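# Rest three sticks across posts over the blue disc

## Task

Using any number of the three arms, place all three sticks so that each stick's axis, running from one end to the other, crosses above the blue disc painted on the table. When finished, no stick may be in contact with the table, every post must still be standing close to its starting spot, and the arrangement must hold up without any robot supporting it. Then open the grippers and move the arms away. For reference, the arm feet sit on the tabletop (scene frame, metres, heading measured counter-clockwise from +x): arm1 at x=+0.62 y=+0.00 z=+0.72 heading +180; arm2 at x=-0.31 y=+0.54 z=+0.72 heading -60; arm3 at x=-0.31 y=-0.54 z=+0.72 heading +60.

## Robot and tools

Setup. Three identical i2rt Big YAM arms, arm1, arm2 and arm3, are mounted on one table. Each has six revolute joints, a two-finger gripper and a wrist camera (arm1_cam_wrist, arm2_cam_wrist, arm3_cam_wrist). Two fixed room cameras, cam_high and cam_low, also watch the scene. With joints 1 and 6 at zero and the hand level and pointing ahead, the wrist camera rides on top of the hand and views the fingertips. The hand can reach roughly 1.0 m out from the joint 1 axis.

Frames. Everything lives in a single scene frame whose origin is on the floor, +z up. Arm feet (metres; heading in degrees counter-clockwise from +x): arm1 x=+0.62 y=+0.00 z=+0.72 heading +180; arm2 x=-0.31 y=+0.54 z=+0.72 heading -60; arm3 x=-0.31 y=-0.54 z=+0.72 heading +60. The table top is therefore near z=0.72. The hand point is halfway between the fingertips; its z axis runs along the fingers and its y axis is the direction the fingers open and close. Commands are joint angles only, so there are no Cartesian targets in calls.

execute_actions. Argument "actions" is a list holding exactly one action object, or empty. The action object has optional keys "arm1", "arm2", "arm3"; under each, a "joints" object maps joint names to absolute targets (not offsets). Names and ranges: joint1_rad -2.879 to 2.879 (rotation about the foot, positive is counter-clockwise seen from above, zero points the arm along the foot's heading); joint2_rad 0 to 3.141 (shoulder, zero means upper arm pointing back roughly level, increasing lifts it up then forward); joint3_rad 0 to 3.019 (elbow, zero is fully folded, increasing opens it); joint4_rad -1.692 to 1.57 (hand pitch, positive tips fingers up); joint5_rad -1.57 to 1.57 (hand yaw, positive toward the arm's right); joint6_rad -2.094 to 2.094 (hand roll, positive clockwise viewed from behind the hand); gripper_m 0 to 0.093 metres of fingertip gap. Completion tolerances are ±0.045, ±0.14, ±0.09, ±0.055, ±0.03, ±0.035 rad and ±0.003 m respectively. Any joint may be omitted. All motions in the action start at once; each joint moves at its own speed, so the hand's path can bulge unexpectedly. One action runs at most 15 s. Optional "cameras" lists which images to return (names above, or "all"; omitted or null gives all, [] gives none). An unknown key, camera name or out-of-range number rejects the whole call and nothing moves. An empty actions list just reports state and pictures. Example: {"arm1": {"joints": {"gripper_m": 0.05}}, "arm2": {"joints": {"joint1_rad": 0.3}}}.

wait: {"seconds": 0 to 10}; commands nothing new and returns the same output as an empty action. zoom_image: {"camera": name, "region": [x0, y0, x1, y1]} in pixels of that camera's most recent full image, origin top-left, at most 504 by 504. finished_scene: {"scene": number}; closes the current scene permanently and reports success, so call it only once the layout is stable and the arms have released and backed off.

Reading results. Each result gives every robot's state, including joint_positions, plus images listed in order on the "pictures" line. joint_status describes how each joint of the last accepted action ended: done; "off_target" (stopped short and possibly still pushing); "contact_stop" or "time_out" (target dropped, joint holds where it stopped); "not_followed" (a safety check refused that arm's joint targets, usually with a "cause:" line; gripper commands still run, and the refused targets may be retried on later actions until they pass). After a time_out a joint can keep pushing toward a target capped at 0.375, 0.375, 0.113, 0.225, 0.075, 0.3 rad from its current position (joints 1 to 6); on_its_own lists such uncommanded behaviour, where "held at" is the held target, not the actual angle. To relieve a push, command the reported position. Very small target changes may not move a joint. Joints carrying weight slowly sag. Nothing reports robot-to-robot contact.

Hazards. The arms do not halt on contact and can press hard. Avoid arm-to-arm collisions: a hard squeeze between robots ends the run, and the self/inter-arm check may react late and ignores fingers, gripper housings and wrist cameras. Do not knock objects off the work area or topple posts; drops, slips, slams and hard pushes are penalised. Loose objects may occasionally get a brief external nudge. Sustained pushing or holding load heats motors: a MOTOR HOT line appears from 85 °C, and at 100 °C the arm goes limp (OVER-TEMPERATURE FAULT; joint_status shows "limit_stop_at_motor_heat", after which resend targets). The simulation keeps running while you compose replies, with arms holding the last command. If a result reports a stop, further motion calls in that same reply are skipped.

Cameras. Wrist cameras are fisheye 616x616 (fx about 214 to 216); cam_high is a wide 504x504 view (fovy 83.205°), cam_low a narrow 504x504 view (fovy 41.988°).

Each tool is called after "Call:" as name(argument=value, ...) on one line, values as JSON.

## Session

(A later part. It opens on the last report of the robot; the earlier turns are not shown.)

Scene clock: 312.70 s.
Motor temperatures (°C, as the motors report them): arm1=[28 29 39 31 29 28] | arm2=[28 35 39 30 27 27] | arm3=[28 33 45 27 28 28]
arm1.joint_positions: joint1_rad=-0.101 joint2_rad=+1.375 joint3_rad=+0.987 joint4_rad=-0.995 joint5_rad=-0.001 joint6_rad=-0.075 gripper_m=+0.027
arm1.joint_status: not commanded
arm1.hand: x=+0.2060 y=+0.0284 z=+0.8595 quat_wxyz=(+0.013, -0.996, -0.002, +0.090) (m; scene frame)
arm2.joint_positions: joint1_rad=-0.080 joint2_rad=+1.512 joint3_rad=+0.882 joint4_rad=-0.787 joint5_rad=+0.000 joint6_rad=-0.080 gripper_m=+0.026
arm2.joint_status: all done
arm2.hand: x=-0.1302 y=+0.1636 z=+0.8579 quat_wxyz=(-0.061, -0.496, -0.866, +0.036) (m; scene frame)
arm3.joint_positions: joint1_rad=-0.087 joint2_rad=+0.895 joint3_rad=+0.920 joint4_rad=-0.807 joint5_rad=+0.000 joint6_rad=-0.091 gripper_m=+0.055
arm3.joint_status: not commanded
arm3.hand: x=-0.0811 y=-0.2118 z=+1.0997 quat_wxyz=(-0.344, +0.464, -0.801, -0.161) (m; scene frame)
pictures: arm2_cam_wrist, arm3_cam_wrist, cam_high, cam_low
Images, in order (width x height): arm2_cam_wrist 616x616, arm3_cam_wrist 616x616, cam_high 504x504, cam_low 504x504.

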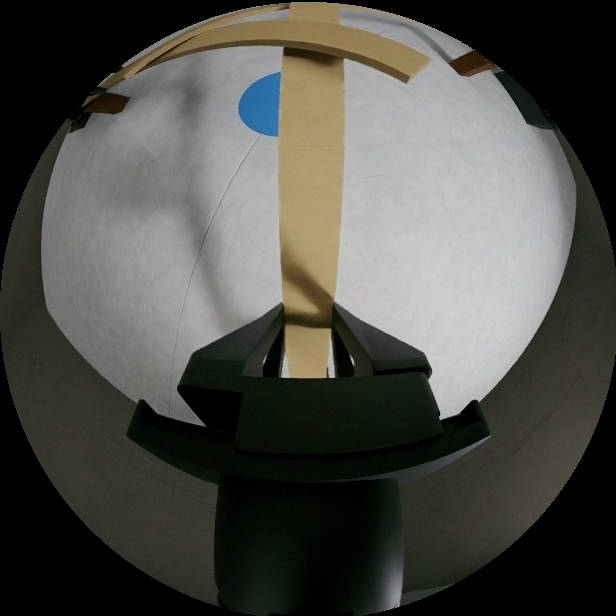

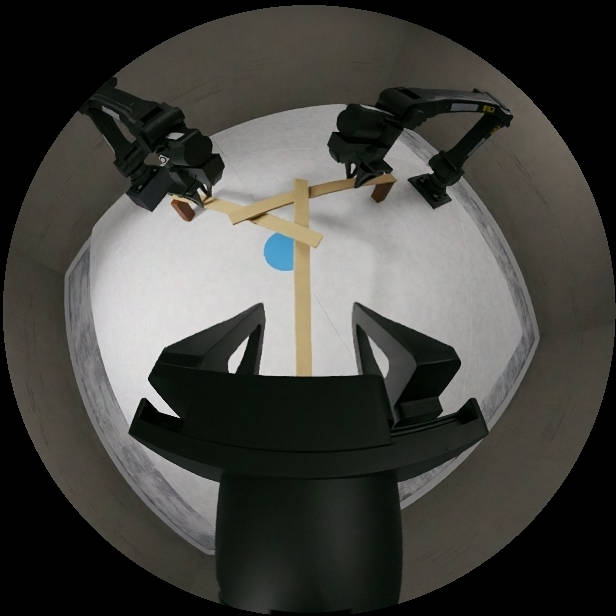

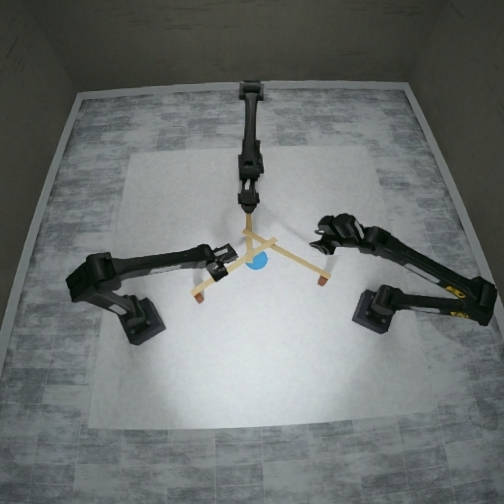

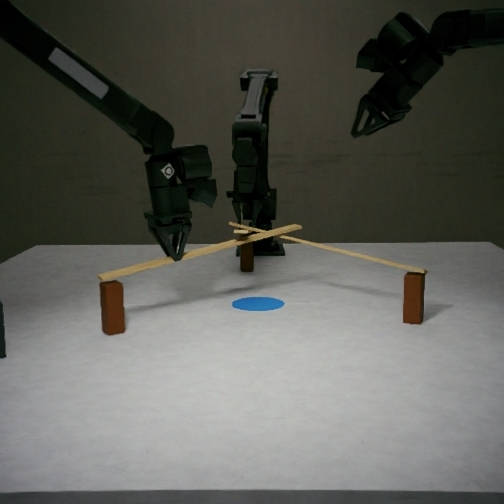

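Call:
zoom_image(camera="cam_high", region=[175, 270, 225, 320])

Call:
zoom_image(camera="cam_high", region=[295, 255, 345, 305])

Call:
zoom_image(camera="arm3_cam_wrist", region=[150, 170, 250, 240])

Region (175, 270, 225, 320) of cam_high's 504x504 image, scaled by 10.080, with more detail than that image has.

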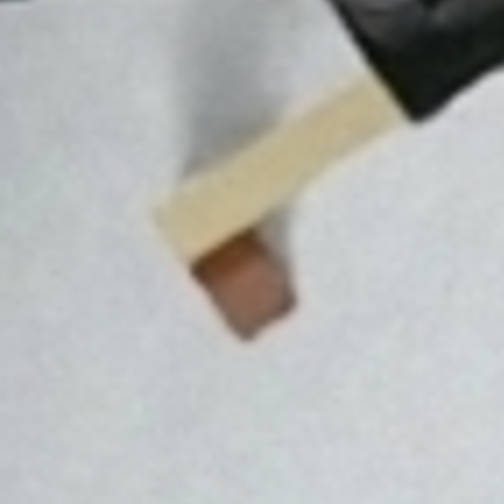

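Region (295, 255, 345, 305) of cam_high's 504x504 image, scaled by 10.080, with more detail than that image has.

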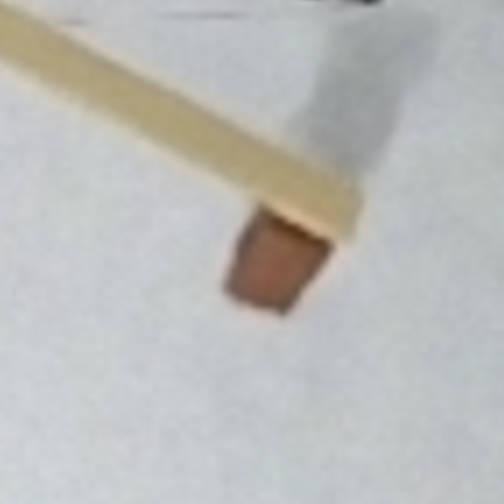

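Region (150, 170, 250, 240) of arm3_cam_wrist's 616x616 image, scaled by 5.040, with more detail than that image has; it fills the top 353 rows of this view, and the rest is white.

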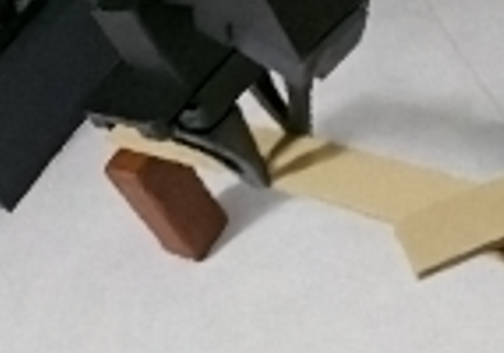

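Call:
execute_actions(actions=[{"arm2": {"joints": {"joint4_rad": -0.75}}}], cameras=["cam_low", "arm3_cam_wrist", "arm1_cam_wrist"])

Call:
zoom_image(camera="cam_low", region=[200, 190, 340, 280])

Call:
zoom_image(camera="cam_low", region=[70, 250, 160, 340])

Scene clock: 328.17 s.
Motor temperatures (°C, as the motors report them): arm1=[28 29 40 31 29 28] | arm2=[28 35 39 30 27 27] | arm3=[28 33 46 27 28 28]
arm1.joint_positions: joint1_rad=-0.101 joint2_rad=+1.375 joint3_rad=+0.987 joint4_rad=-0.995 joint5_rad=-0.001 joint6_rad=-0.075 gripper_m=+0.027
arm1.joint_status: not commanded
arm1.hand: x=+0.2060 y=+0.0284 z=+0.8595 quat_wxyz=(+0.013, -0.996, -0.002, +0.090) (m; scene frame)
arm2.joint_positions: joint1_rad=-0.080 joint2_rad=+1.512 joint3_rad=+0.882 joint4_rad=-0.765 joint5_rad=+0.000 joint6_rad=-0.080 gripper_m=+0.026
arm2.joint_status: all done
arm2.hand: x=-0.1279 y=+0.1588 z=+0.8588 quat_wxyz=(-0.070, -0.495, -0.865, +0.042) (m; scene frame)
arm3.joint_positions: joint1_rad=-0.087 joint2_rad=+0.895 joint3_rad=+0.920 joint4_rad=-0.807 joint5_rad=+0.000 joint6_rad=-0.091 gripper_m=+0.055
arm3.joint_status: not commanded
arm3.hand: x=-0.0811 y=-0.2118 z=+1.0997 quat_wxyz=(-0.344, +0.464, -0.801, -0.161) (m; scene frame)
pictures: arm1_cam_wrist, arm3_cam_wrist, cam_low
Images, in order (width x height): arm1_cam_wrist 616x616, arm3_cam_wrist 616x616, cam_low 504x504.

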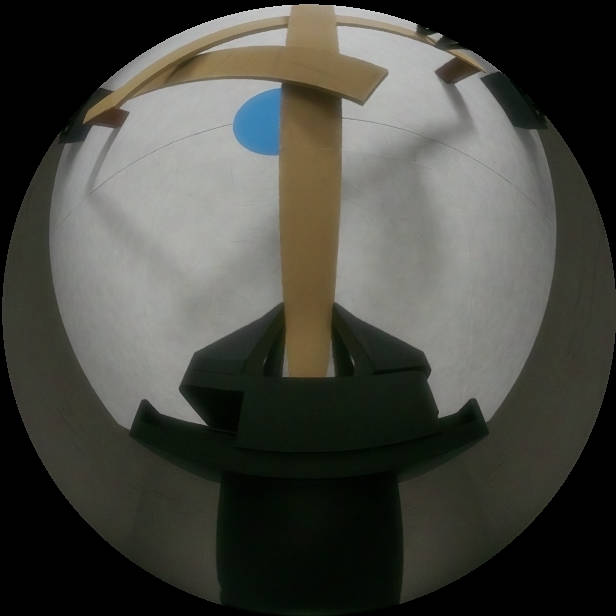

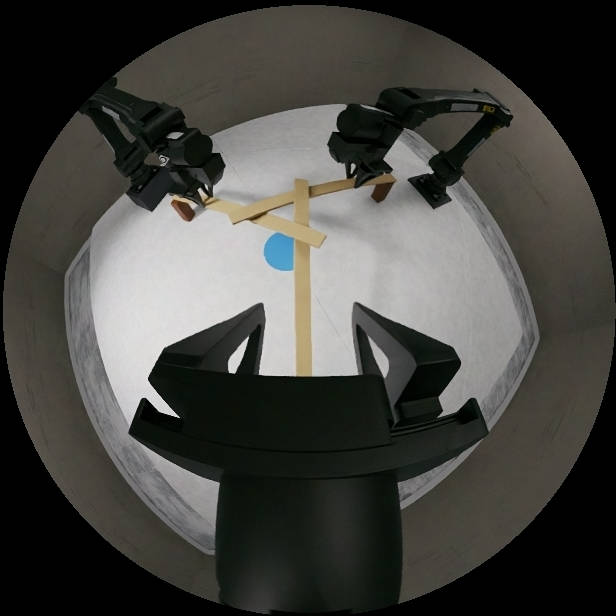

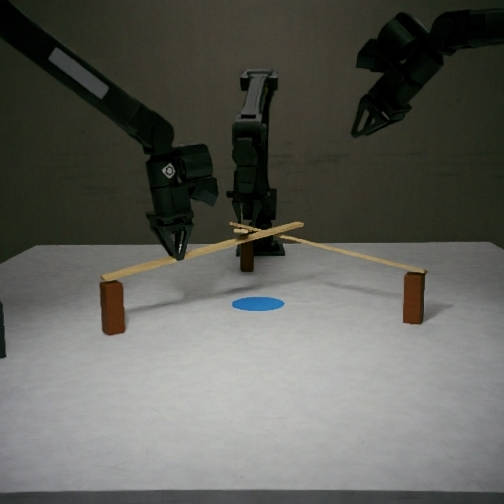

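Region (200, 190, 340, 280) of cam_low's 504x504 image, scaled by 3.600, with more detail than that image has; it fills the top 324 rows of this view, and the rest is white.

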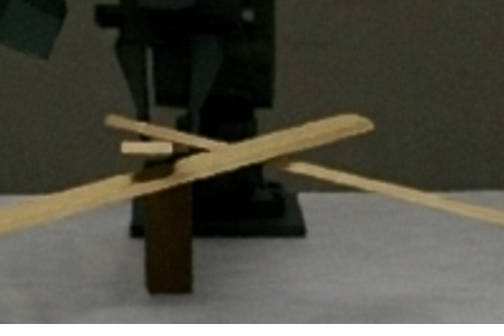

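Region (70, 250, 160, 340) of cam_low's 504x504 image, scaled by 5.600, with more detail than that image has.

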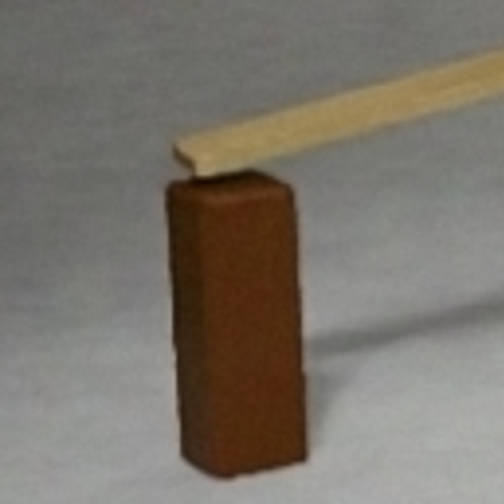

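Call:
execute_actions(actions=[{"arm2": {"joints": {"joint2_rad": 1.535}}}], cameras=["cam_low", "arm3_cam_wrist"])

Call:
zoom_image(camera="cam_low", region=[200, 190, 340, 280])

Call:
zoom_image(camera="cam_low", region=[70, 250, 160, 340])

Scene clock: 330.63 s.
Motor temperatures (°C, as the motors report them): arm1=[28 29 40 31 29 28] | arm2=[28 35 39 30 27 27] | arm3=[28 33 46 27 28 28]
arm1.joint_positions: joint1_rad=-0.101 joint2_rad=+1.375 joint3_rad=+0.987 joint4_rad=-0.995 joint5_rad=-0.001 joint6_rad=-0.075 gripper_m=+0.027
arm1.joint_status: not commanded
arm1.hand: x=+0.2060 y=+0.0284 z=+0.8595 quat_wxyz=(+0.013, -0.996, -0.002, +0.090) (m; scene frame)
arm2.joint_positions: joint1_rad=-0.080 joint2_rad=+1.521 joint3_rad=+0.882 joint4_rad=-0.765 joint5_rad=+0.000 joint6_rad=-0.080 gripper_m=+0.026
arm2.joint_status: all done
arm2.hand: x=-0.1282 y=+0.1596 z=+0.8553 quat_wxyz=(-0.066, -0.496, -0.865, +0.040) (m; scene frame)
arm3.joint_positions: joint1_rad=-0.087 joint2_rad=+0.895 joint3_rad=+0.920 joint4_rad=-0.807 joint5_rad=+0.000 joint6_rad=-0.091 gripper_m=+0.055
arm3.joint_status: not commanded
arm3.hand: x=-0.0811 y=-0.2118 z=+1.0997 quat_wxyz=(-0.344, +0.464, -0.801, -0.161) (m; scene frame)
pictures: arm3_cam_wrist, cam_low
Images, in order (width x height): arm3_cam_wrist 616x616, cam_low 504x504.

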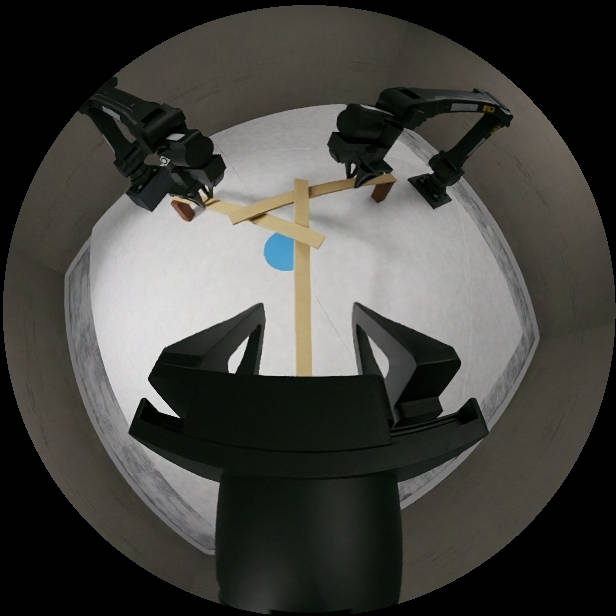

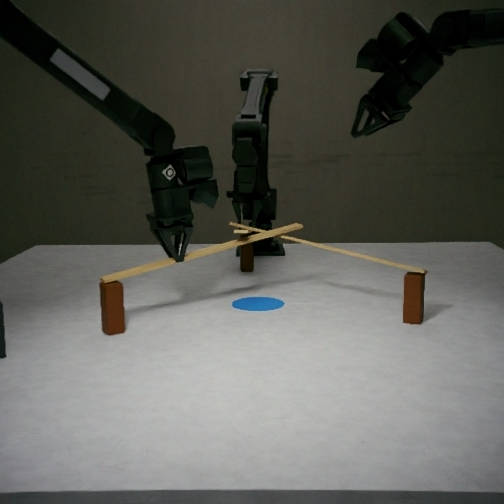

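Region (200, 190, 340, 280) of cam_low's 504x504 image, scaled by 3.600, with more detail than that image has; it fills the top 324 rows of this view, and the rest is white.

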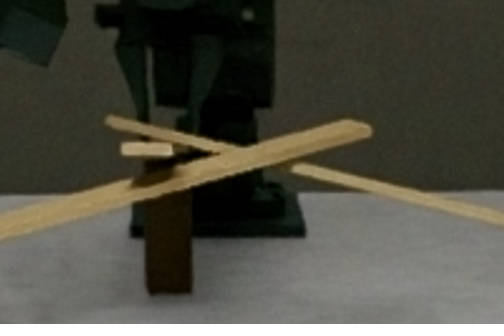

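Region (70, 250, 160, 340) of cam_low's 504x504 image, scaled by 5.600, with more detail than that image has.

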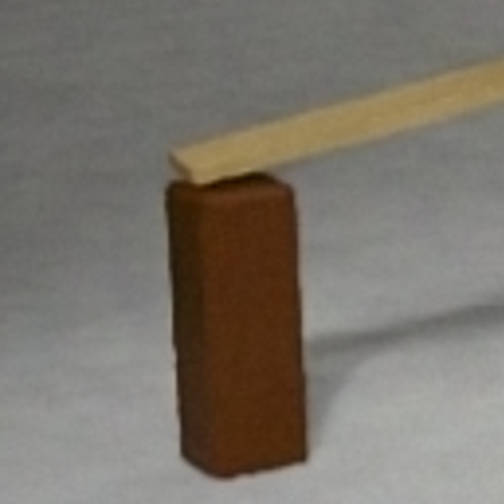

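Call:
execute_actions(actions=[{"arm2": {"joints": {"gripper_m": 0.055}}}], cameras=["cam_low", "arm3_cam_wrist", "arm2_cam_wrist"])

Call:
zoom_image(camera="cam_low", region=[200, 190, 340, 280])

Call:
zoom_image(camera="cam_low", region=[70, 250, 160, 340])

Scene clock: 332.30 s.
Motor temperatures (°C, as the motors report them): arm1=[28 29 40 31 29 28] | arm2=[28 35 39 30 27 27] | arm3=[28 33 46 27 28 28]
arm1.joint_positions: joint1_rad=-0.101 joint2_rad=+1.375 joint3_rad=+0.987 joint4_rad=-0.995 joint5_rad=-0.001 joint6_rad=-0.075 gripper_m=+0.027
arm1.joint_status: not commanded
arm1.hand: x=+0.2060 y=+0.0284 z=+0.8595 quat_wxyz=(+0.013, -0.996, -0.002, +0.090) (m; scene frame)
arm2.joint_positions: joint1_rad=-0.080 joint2_rad=+1.521 joint3_rad=+0.882 joint4_rad=-0.764 joint5_rad=+0.000 joint6_rad=-0.080 gripper_m=+0.055
arm2.joint_status: all done
arm2.hand: x=-0.1281 y=+0.1592 z=+0.8553 quat_wxyz=(-0.067, -0.496, -0.865, +0.040) (m; scene frame)
arm3.joint_positions: joint1_rad=-0.087 joint2_rad=+0.895 joint3_rad=+0.920 joint4_rad=-0.807 joint5_rad=+0.000 joint6_rad=-0.091 gripper_m=+0.055
arm3.joint_status: not commanded
arm3.hand: x=-0.0811 y=-0.2118 z=+1.0997 quat_wxyz=(-0.344, +0.464, -0.801, -0.161) (m; scene frame)
pictures: arm2_cam_wrist, arm3_cam_wrist, cam_low
Images, in order (width x height): arm2_cam_wrist 616x616, arm3_cam_wrist 616x616, cam_low 504x504.

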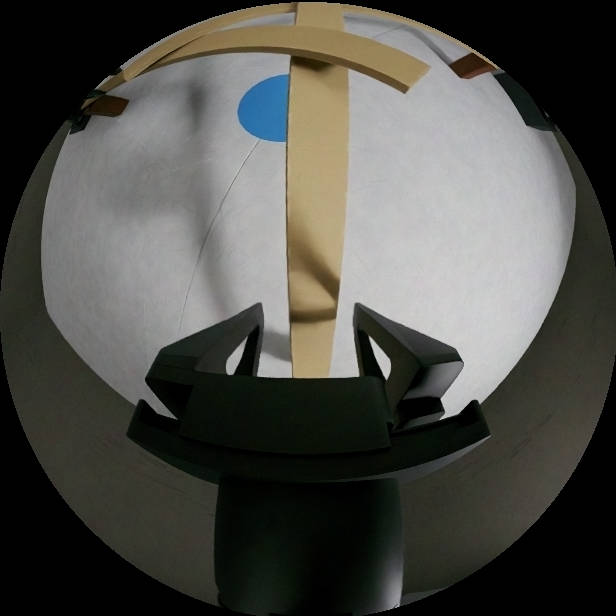

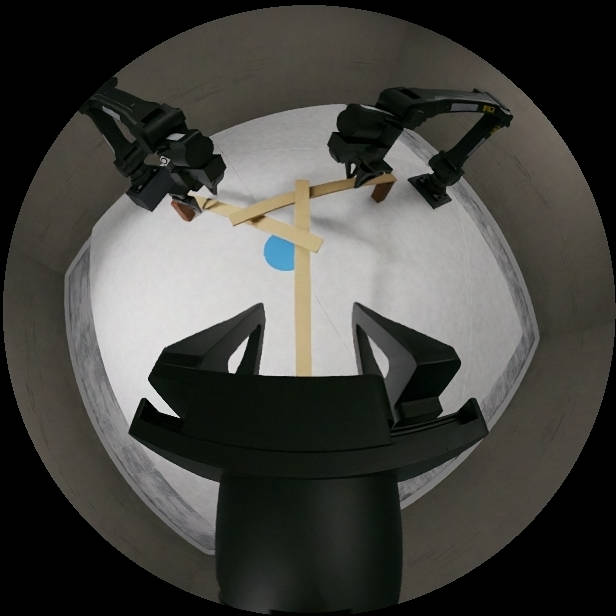

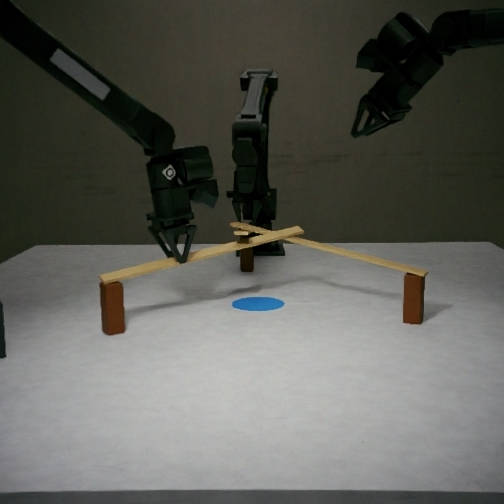

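Region (200, 190, 340, 280) of cam_low's 504x504 image, scaled by 3.600, with more detail than that image has; it fills the top 324 rows of this view, and the rest is white.

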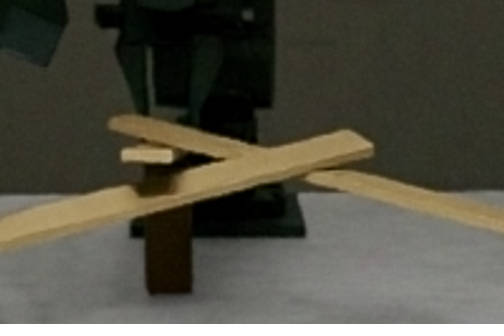

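Region (70, 250, 160, 340) of cam_low's 504x504 image, scaled by 5.600, with more detail than that image has.

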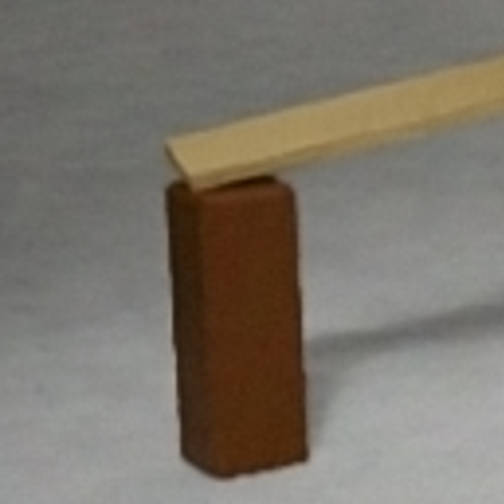

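Call:
execute_actions(actions=[{"arm1": {"joints": {"joint2_rad": 1.415, "joint4_rad": -1.02}}, "arm2": {"joints": {"joint2_rad": 1.0}}}], cameras=["cam_low", "arm3_cam_wrist", "arm2_cam_wrist"])

Call:
zoom_image(camera="cam_low", region=[200, 190, 340, 280])

Call:
zoom_image(camera="arm3_cam_wrist", region=[320, 140, 420, 220])

Scene clock: 341.07 s.
Motor temperatures (°C, as the motors report them): arm1=[28 29 40 31 29 28] | arm2=[28 35 39 30 27 27] | arm3=[28 33 46 27 28 28]
arm1.joint_positions: joint1_rad=-0.101 joint2_rad=+1.416 joint3_rad=+0.987 joint4_rad=-1.010 joint5_rad=-0.001 joint6_rad=-0.074 gripper_m=+0.027
arm1.joint_status: all done
arm1.hand: x=+0.2103 y=+0.0284 z=+0.8432 quat_wxyz=(+0.011, -0.998, -0.001, +0.062) (m; scene frame)
arm2.joint_positions: joint1_rad=-0.080 joint2_rad=+0.988 joint3_rad=+0.882 joint4_rad=-0.762 joint5_rad=+0.000 joint6_rad=-0.080 gripper_m=+0.055
arm2.joint_status: all done
arm2.hand: x=-0.1329 y=+0.1646 z=+1.0695 quat_wxyz=(-0.282, -0.469, -0.816, +0.187) (m; scene frame)
arm3.joint_positions: joint1_rad=-0.087 joint2_rad=+0.895 joint3_rad=+0.920 joint4_rad=-0.807 joint5_rad=+0.000 joint6_rad=-0.091 gripper_m=+0.055
arm3.joint_status: not commanded
arm3.hand: x=-0.0811 y=-0.2118 z=+1.0997 quat_wxyz=(-0.344, +0.464, -0.801, -0.161) (m; scene frame)
pictures: arm2_cam_wrist, arm3_cam_wrist, cam_low
Images, in order (width x height): arm2_cam_wrist 616x616, arm3_cam_wrist 616x616, cam_low 504x504.

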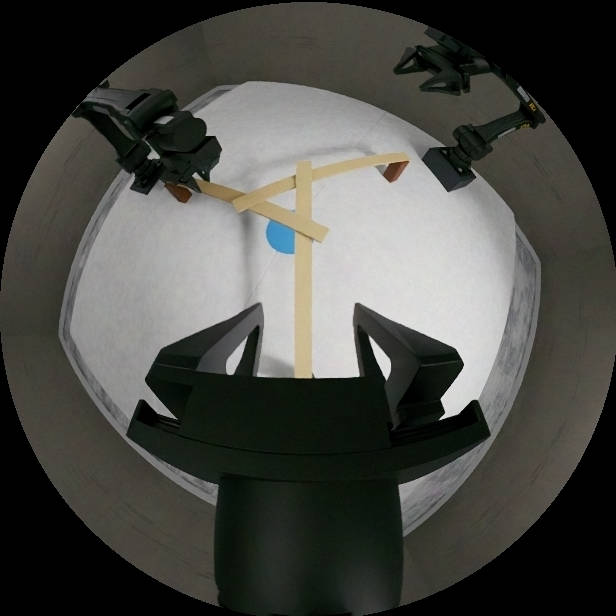

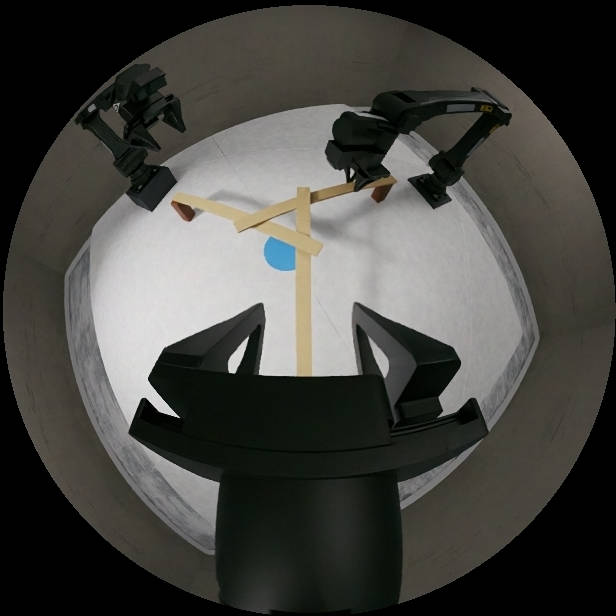

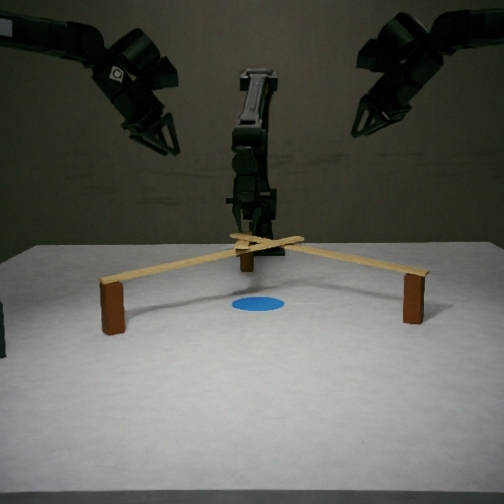

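Region (200, 190, 340, 280) of cam_low's 504x504 image, scaled by 3.600, with more detail than that image has; it fills the top 324 rows of this view, and the rest is white.

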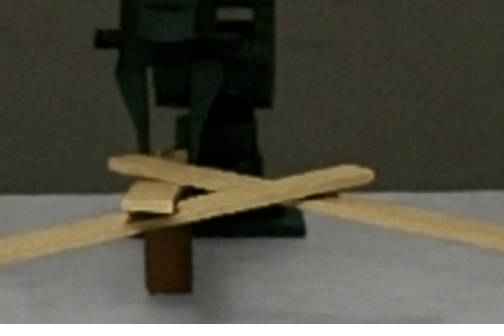

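Region (320, 140, 420, 220) of arm3_cam_wrist's 616x616 image, scaled by 5.040, with more detail than that image has; it fills the top 403 rows of this view, and the rest is white.

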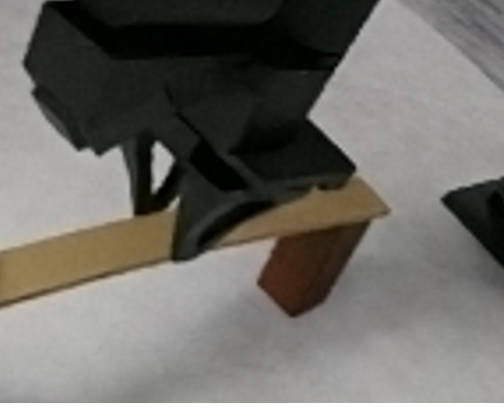

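Call:
zoom_image(camera="cam_low", region=[220, 220, 290, 270])

Call:
zoom_image(camera="arm2_cam_wrist", region=[140, 130, 430, 290])

Call:
zoom_image(camera="cam_low", region=[70, 250, 160, 340])

Call:
zoom_image(camera="cam_low", region=[370, 245, 460, 335])

Region (220, 220, 290, 270) of cam_low's 504x504 image, scaled by 7.200, with more detail than that image has; it fills the top 360 rows of this view, and the rest is white.

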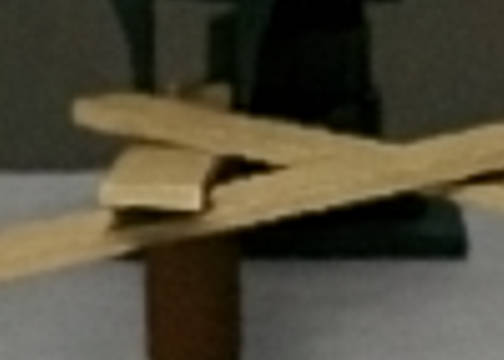

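Region (140, 130, 430, 290) of arm2_cam_wrist's 616x616 image, scaled by 1.738, with more detail than that image has; it fills the top 278 rows of this view, and the rest is white.

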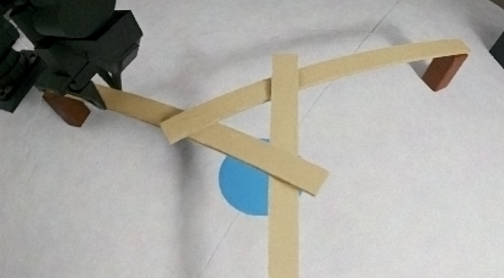

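Region (70, 250, 160, 340) of cam_low's 504x504 image, scaled by 5.600, with more detail than that image has.

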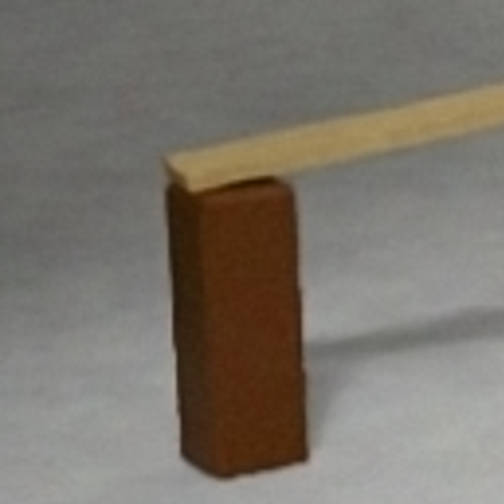

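Region (370, 245, 460, 335) of cam_low's 504x504 image, scaled by 5.600, with more detail than that image has.

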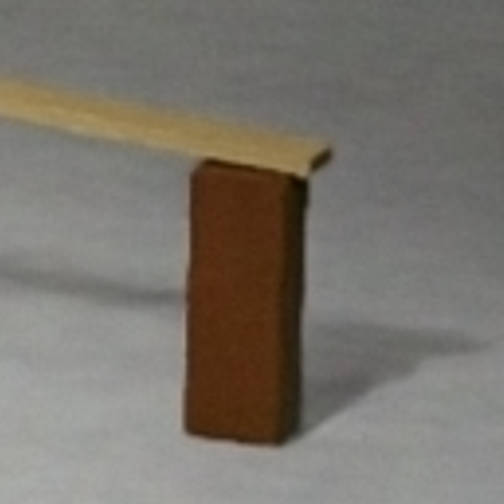

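Call:
execute_actions(actions=[{"arm1": {"joints": {"gripper_m": 0.055}}}], cameras=["cam_low", "arm3_cam_wrist", "arm2_cam_wrist", "arm1_cam_wrist"])

Call:
zoom_image(camera="cam_low", region=[200, 190, 340, 280])

Scene clock: 343.87 s.
Motor temperatures (°C, as the motors report them): arm1=[28 29 40 31 29 28] | arm2=[28 35 40 30 27 27] | arm3=[28 33 46 27 28 28]
arm1.joint_positions: joint1_rad=-0.101 joint2_rad=+1.416 joint3_rad=+0.987 joint4_rad=-1.010 joint5_rad=-0.001 joint6_rad=-0.074 gripper_m=+0.055
arm1.joint_status: all done
arm1.hand: x=+0.2103 y=+0.0284 z=+0.8432 quat_wxyz=(+0.011, -0.998, -0.001, +0.062) (m; scene frame)
arm2.joint_positions: joint1_rad=-0.080 joint2_rad=+0.988 joint3_rad=+0.882 joint4_rad=-0.762 joint5_rad=+0.000 joint6_rad=-0.080 gripper_m=+0.055
arm2.joint_status: not commanded
arm2.hand: x=-0.1329 y=+0.1646 z=+1.0695 quat_wxyz=(-0.282, -0.469, -0.816, +0.187) (m; scene frame)
arm3.joint_positions: joint1_rad=-0.087 joint2_rad=+0.895 joint3_rad=+0.920 joint4_rad=-0.807 joint5_rad=+0.000 joint6_rad=-0.091 gripper_m=+0.055
arm3.joint_status: not commanded
arm3.hand: x=-0.0811 y=-0.2118 z=+1.0997 quat_wxyz=(-0.344, +0.464, -0.801, -0.161) (m; scene frame)
pictures: arm1_cam_wrist, arm2_cam_wrist, arm3_cam_wrist, cam_low
Images, in order (width x height): arm1_cam_wrist 616x616, arm2_cam_wrist 616x616, arm3_cam_wrist 616x616, cam_low 504x504.

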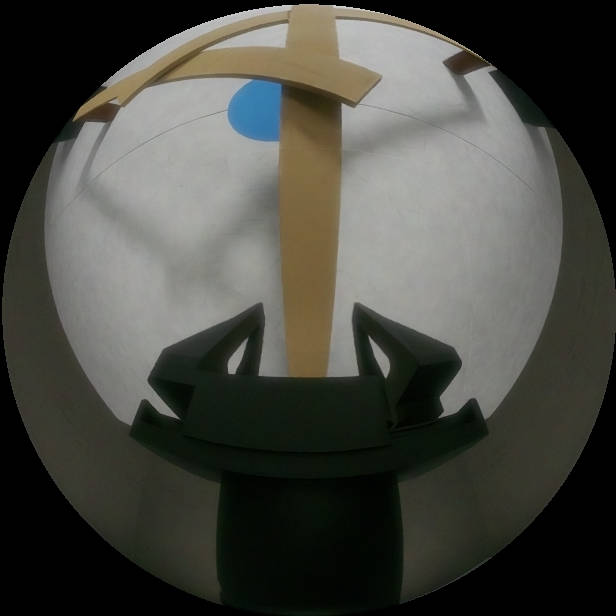

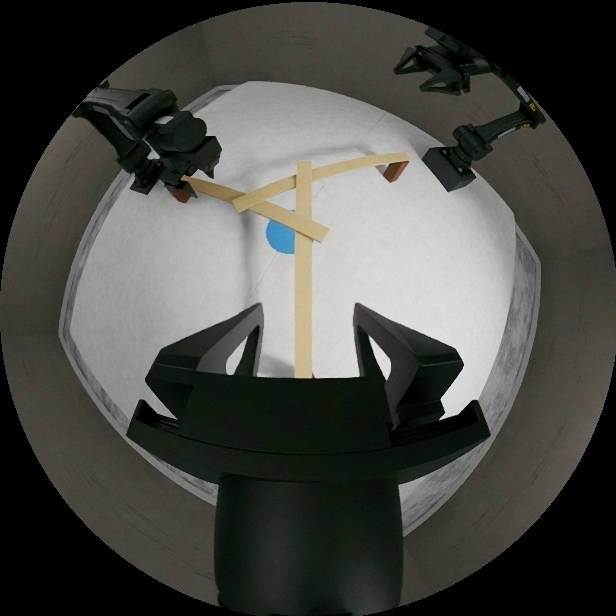

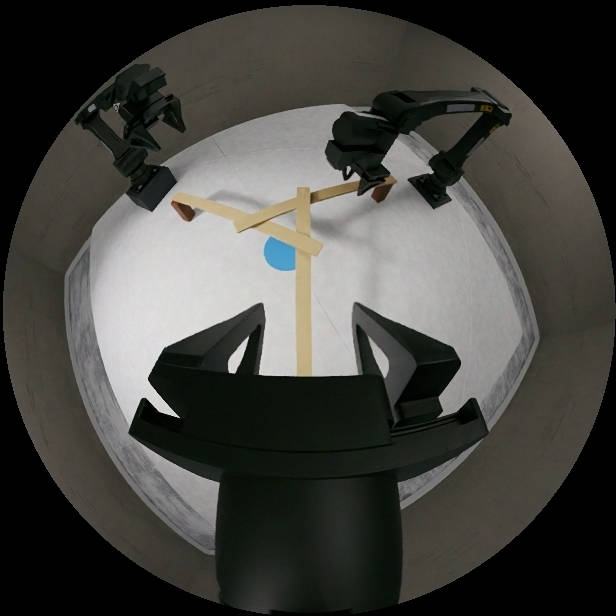

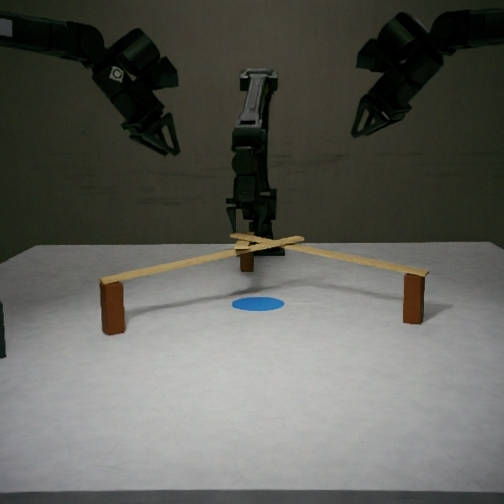

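Region (200, 190, 340, 280) of cam_low's 504x504 image, scaled by 3.600, with more detail than that image has; it fills the top 324 rows of this view, and the rest is white.

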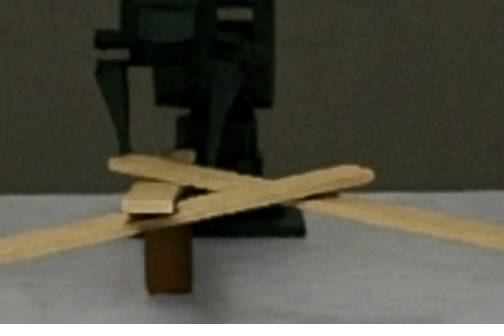

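Call:
execute_actions(actions=[{"arm1": {"joints": {"joint2_rad": 0.85}}, "arm2": {"joints": {"joint2_rad": 0.7}}, "arm3": {"joints": {"joint2_rad": 0.7}}}])

Scene clock: 346.13 s.
Motor temperatures (°C, as the motors report them): arm1=[28 29 40 31 29 28] | arm2=[28 35 40 30 27 27] | arm3=[28 33 46 27 28 28]
arm1.joint_positions: joint1_rad=-0.101 joint2_rad=+0.848 joint3_rad=+0.987 joint4_rad=-1.010 joint5_rad=-0.001 joint6_rad=-0.074 gripper_m=+0.055
arm1.joint_status: all done
arm1.hand: x=+0.2600 y=+0.0217 z=+1.0549 quat_wxyz=(+0.031, -0.940, -0.003, +0.339) (m; scene frame)
arm2.joint_positions: joint1_rad=-0.080 joint2_rad=+0.692 joint3_rad=+0.882 joint4_rad=-0.762 joint5_rad=+0.000 joint6_rad=-0.080 gripper_m=+0.055
arm2.joint_status: all done
arm2.hand: x=-0.1565 y=+0.2110 z=+1.1776 quat_wxyz=(-0.393, -0.439, -0.763, +0.264) (m; scene frame)
arm3.joint_positions: joint1_rad=-0.087 joint2_rad=+0.699 joint3_rad=+0.920 joint4_rad=-0.807 joint5_rad=+0.000 joint6_rad=-0.091 gripper_m=+0.055
arm3.joint_status: all done
arm3.hand: x=-0.1041 y=-0.2450 z=+1.1695 quat_wxyz=(-0.424, +0.443, -0.765, -0.198) (m; scene frame)
pictures: arm1_cam_wrist, arm2_cam_wrist, arm3_cam_wrist, cam_high, cam_low
Images, in order (width x height): arm1_cam_wrist 616x616, arm2_cam_wrist 616x616, arm3_cam_wrist 616x616, cam_high 504x504, cam_low 504x504.

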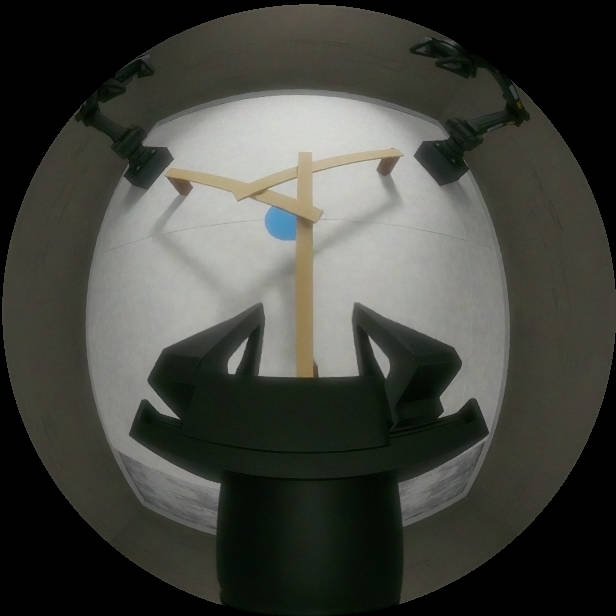

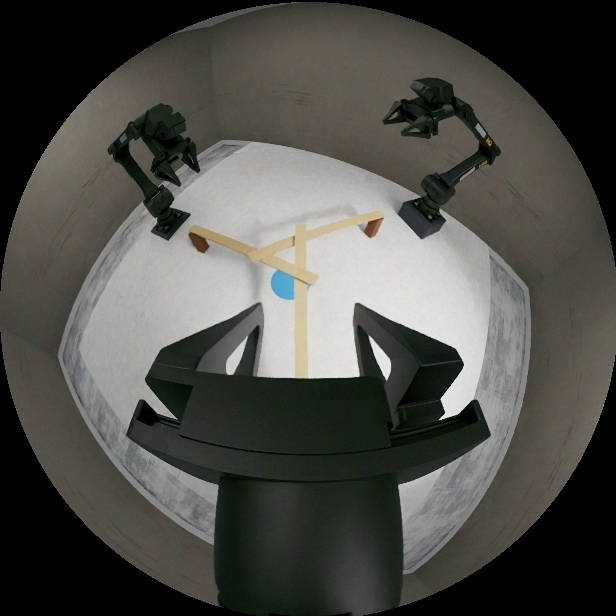

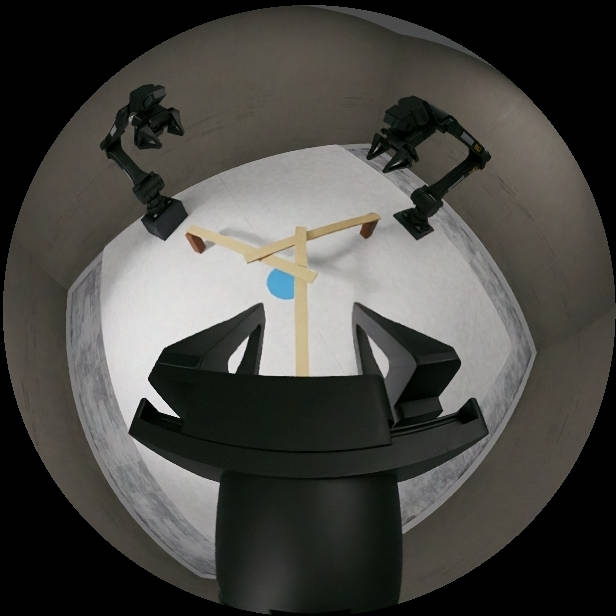

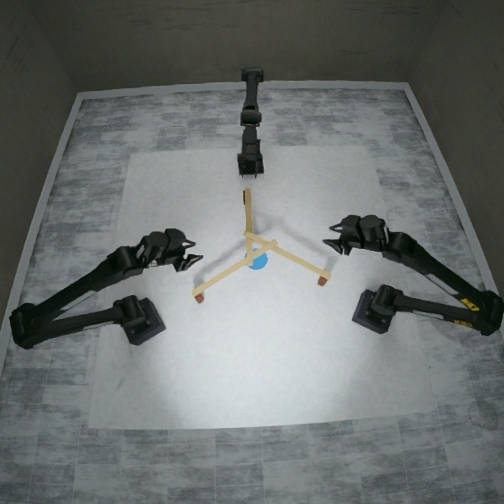

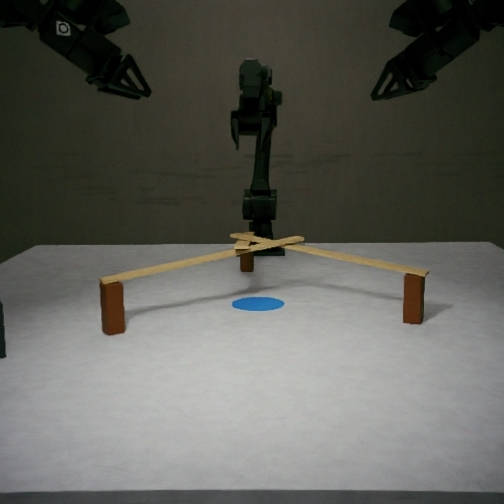

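Call:
zoom_image(camera="arm1_cam_wrist", region=[240, 170, 340, 270])

Call:
zoom_image(camera="arm3_cam_wrist", region=[240, 230, 340, 330])

Call:
zoom_image(camera="arm2_cam_wrist", region=[240, 230, 340, 330])

Region (240, 170, 340, 270) of arm1_cam_wrist's 616x616 image, scaled by 5.040, with more detail than that image has.

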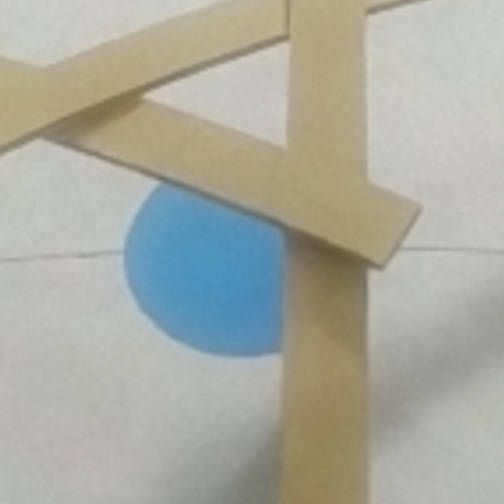

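Region (240, 230, 340, 330) of arm3_cam_wrist's 616x616 image, scaled by 5.040, with more detail than that image has.

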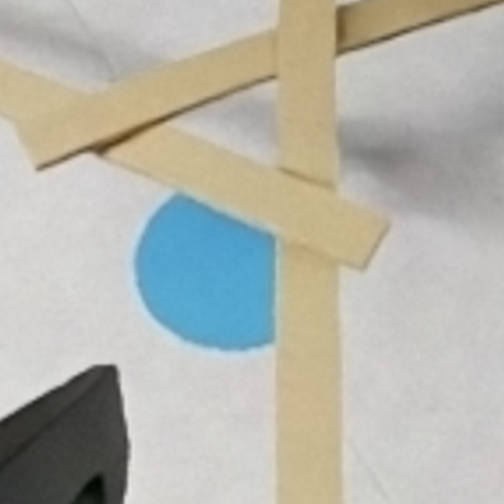

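Region (240, 230, 340, 330) of arm2_cam_wrist's 616x616 image, scaled by 5.040, with more detail than that image has.

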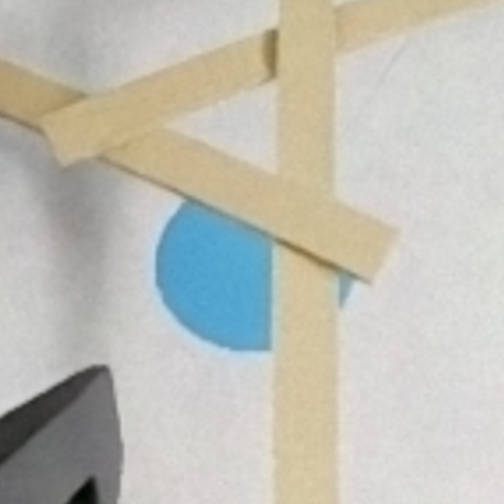

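Call:
finished_scene(scene=1)

The scene is finished: the task was done.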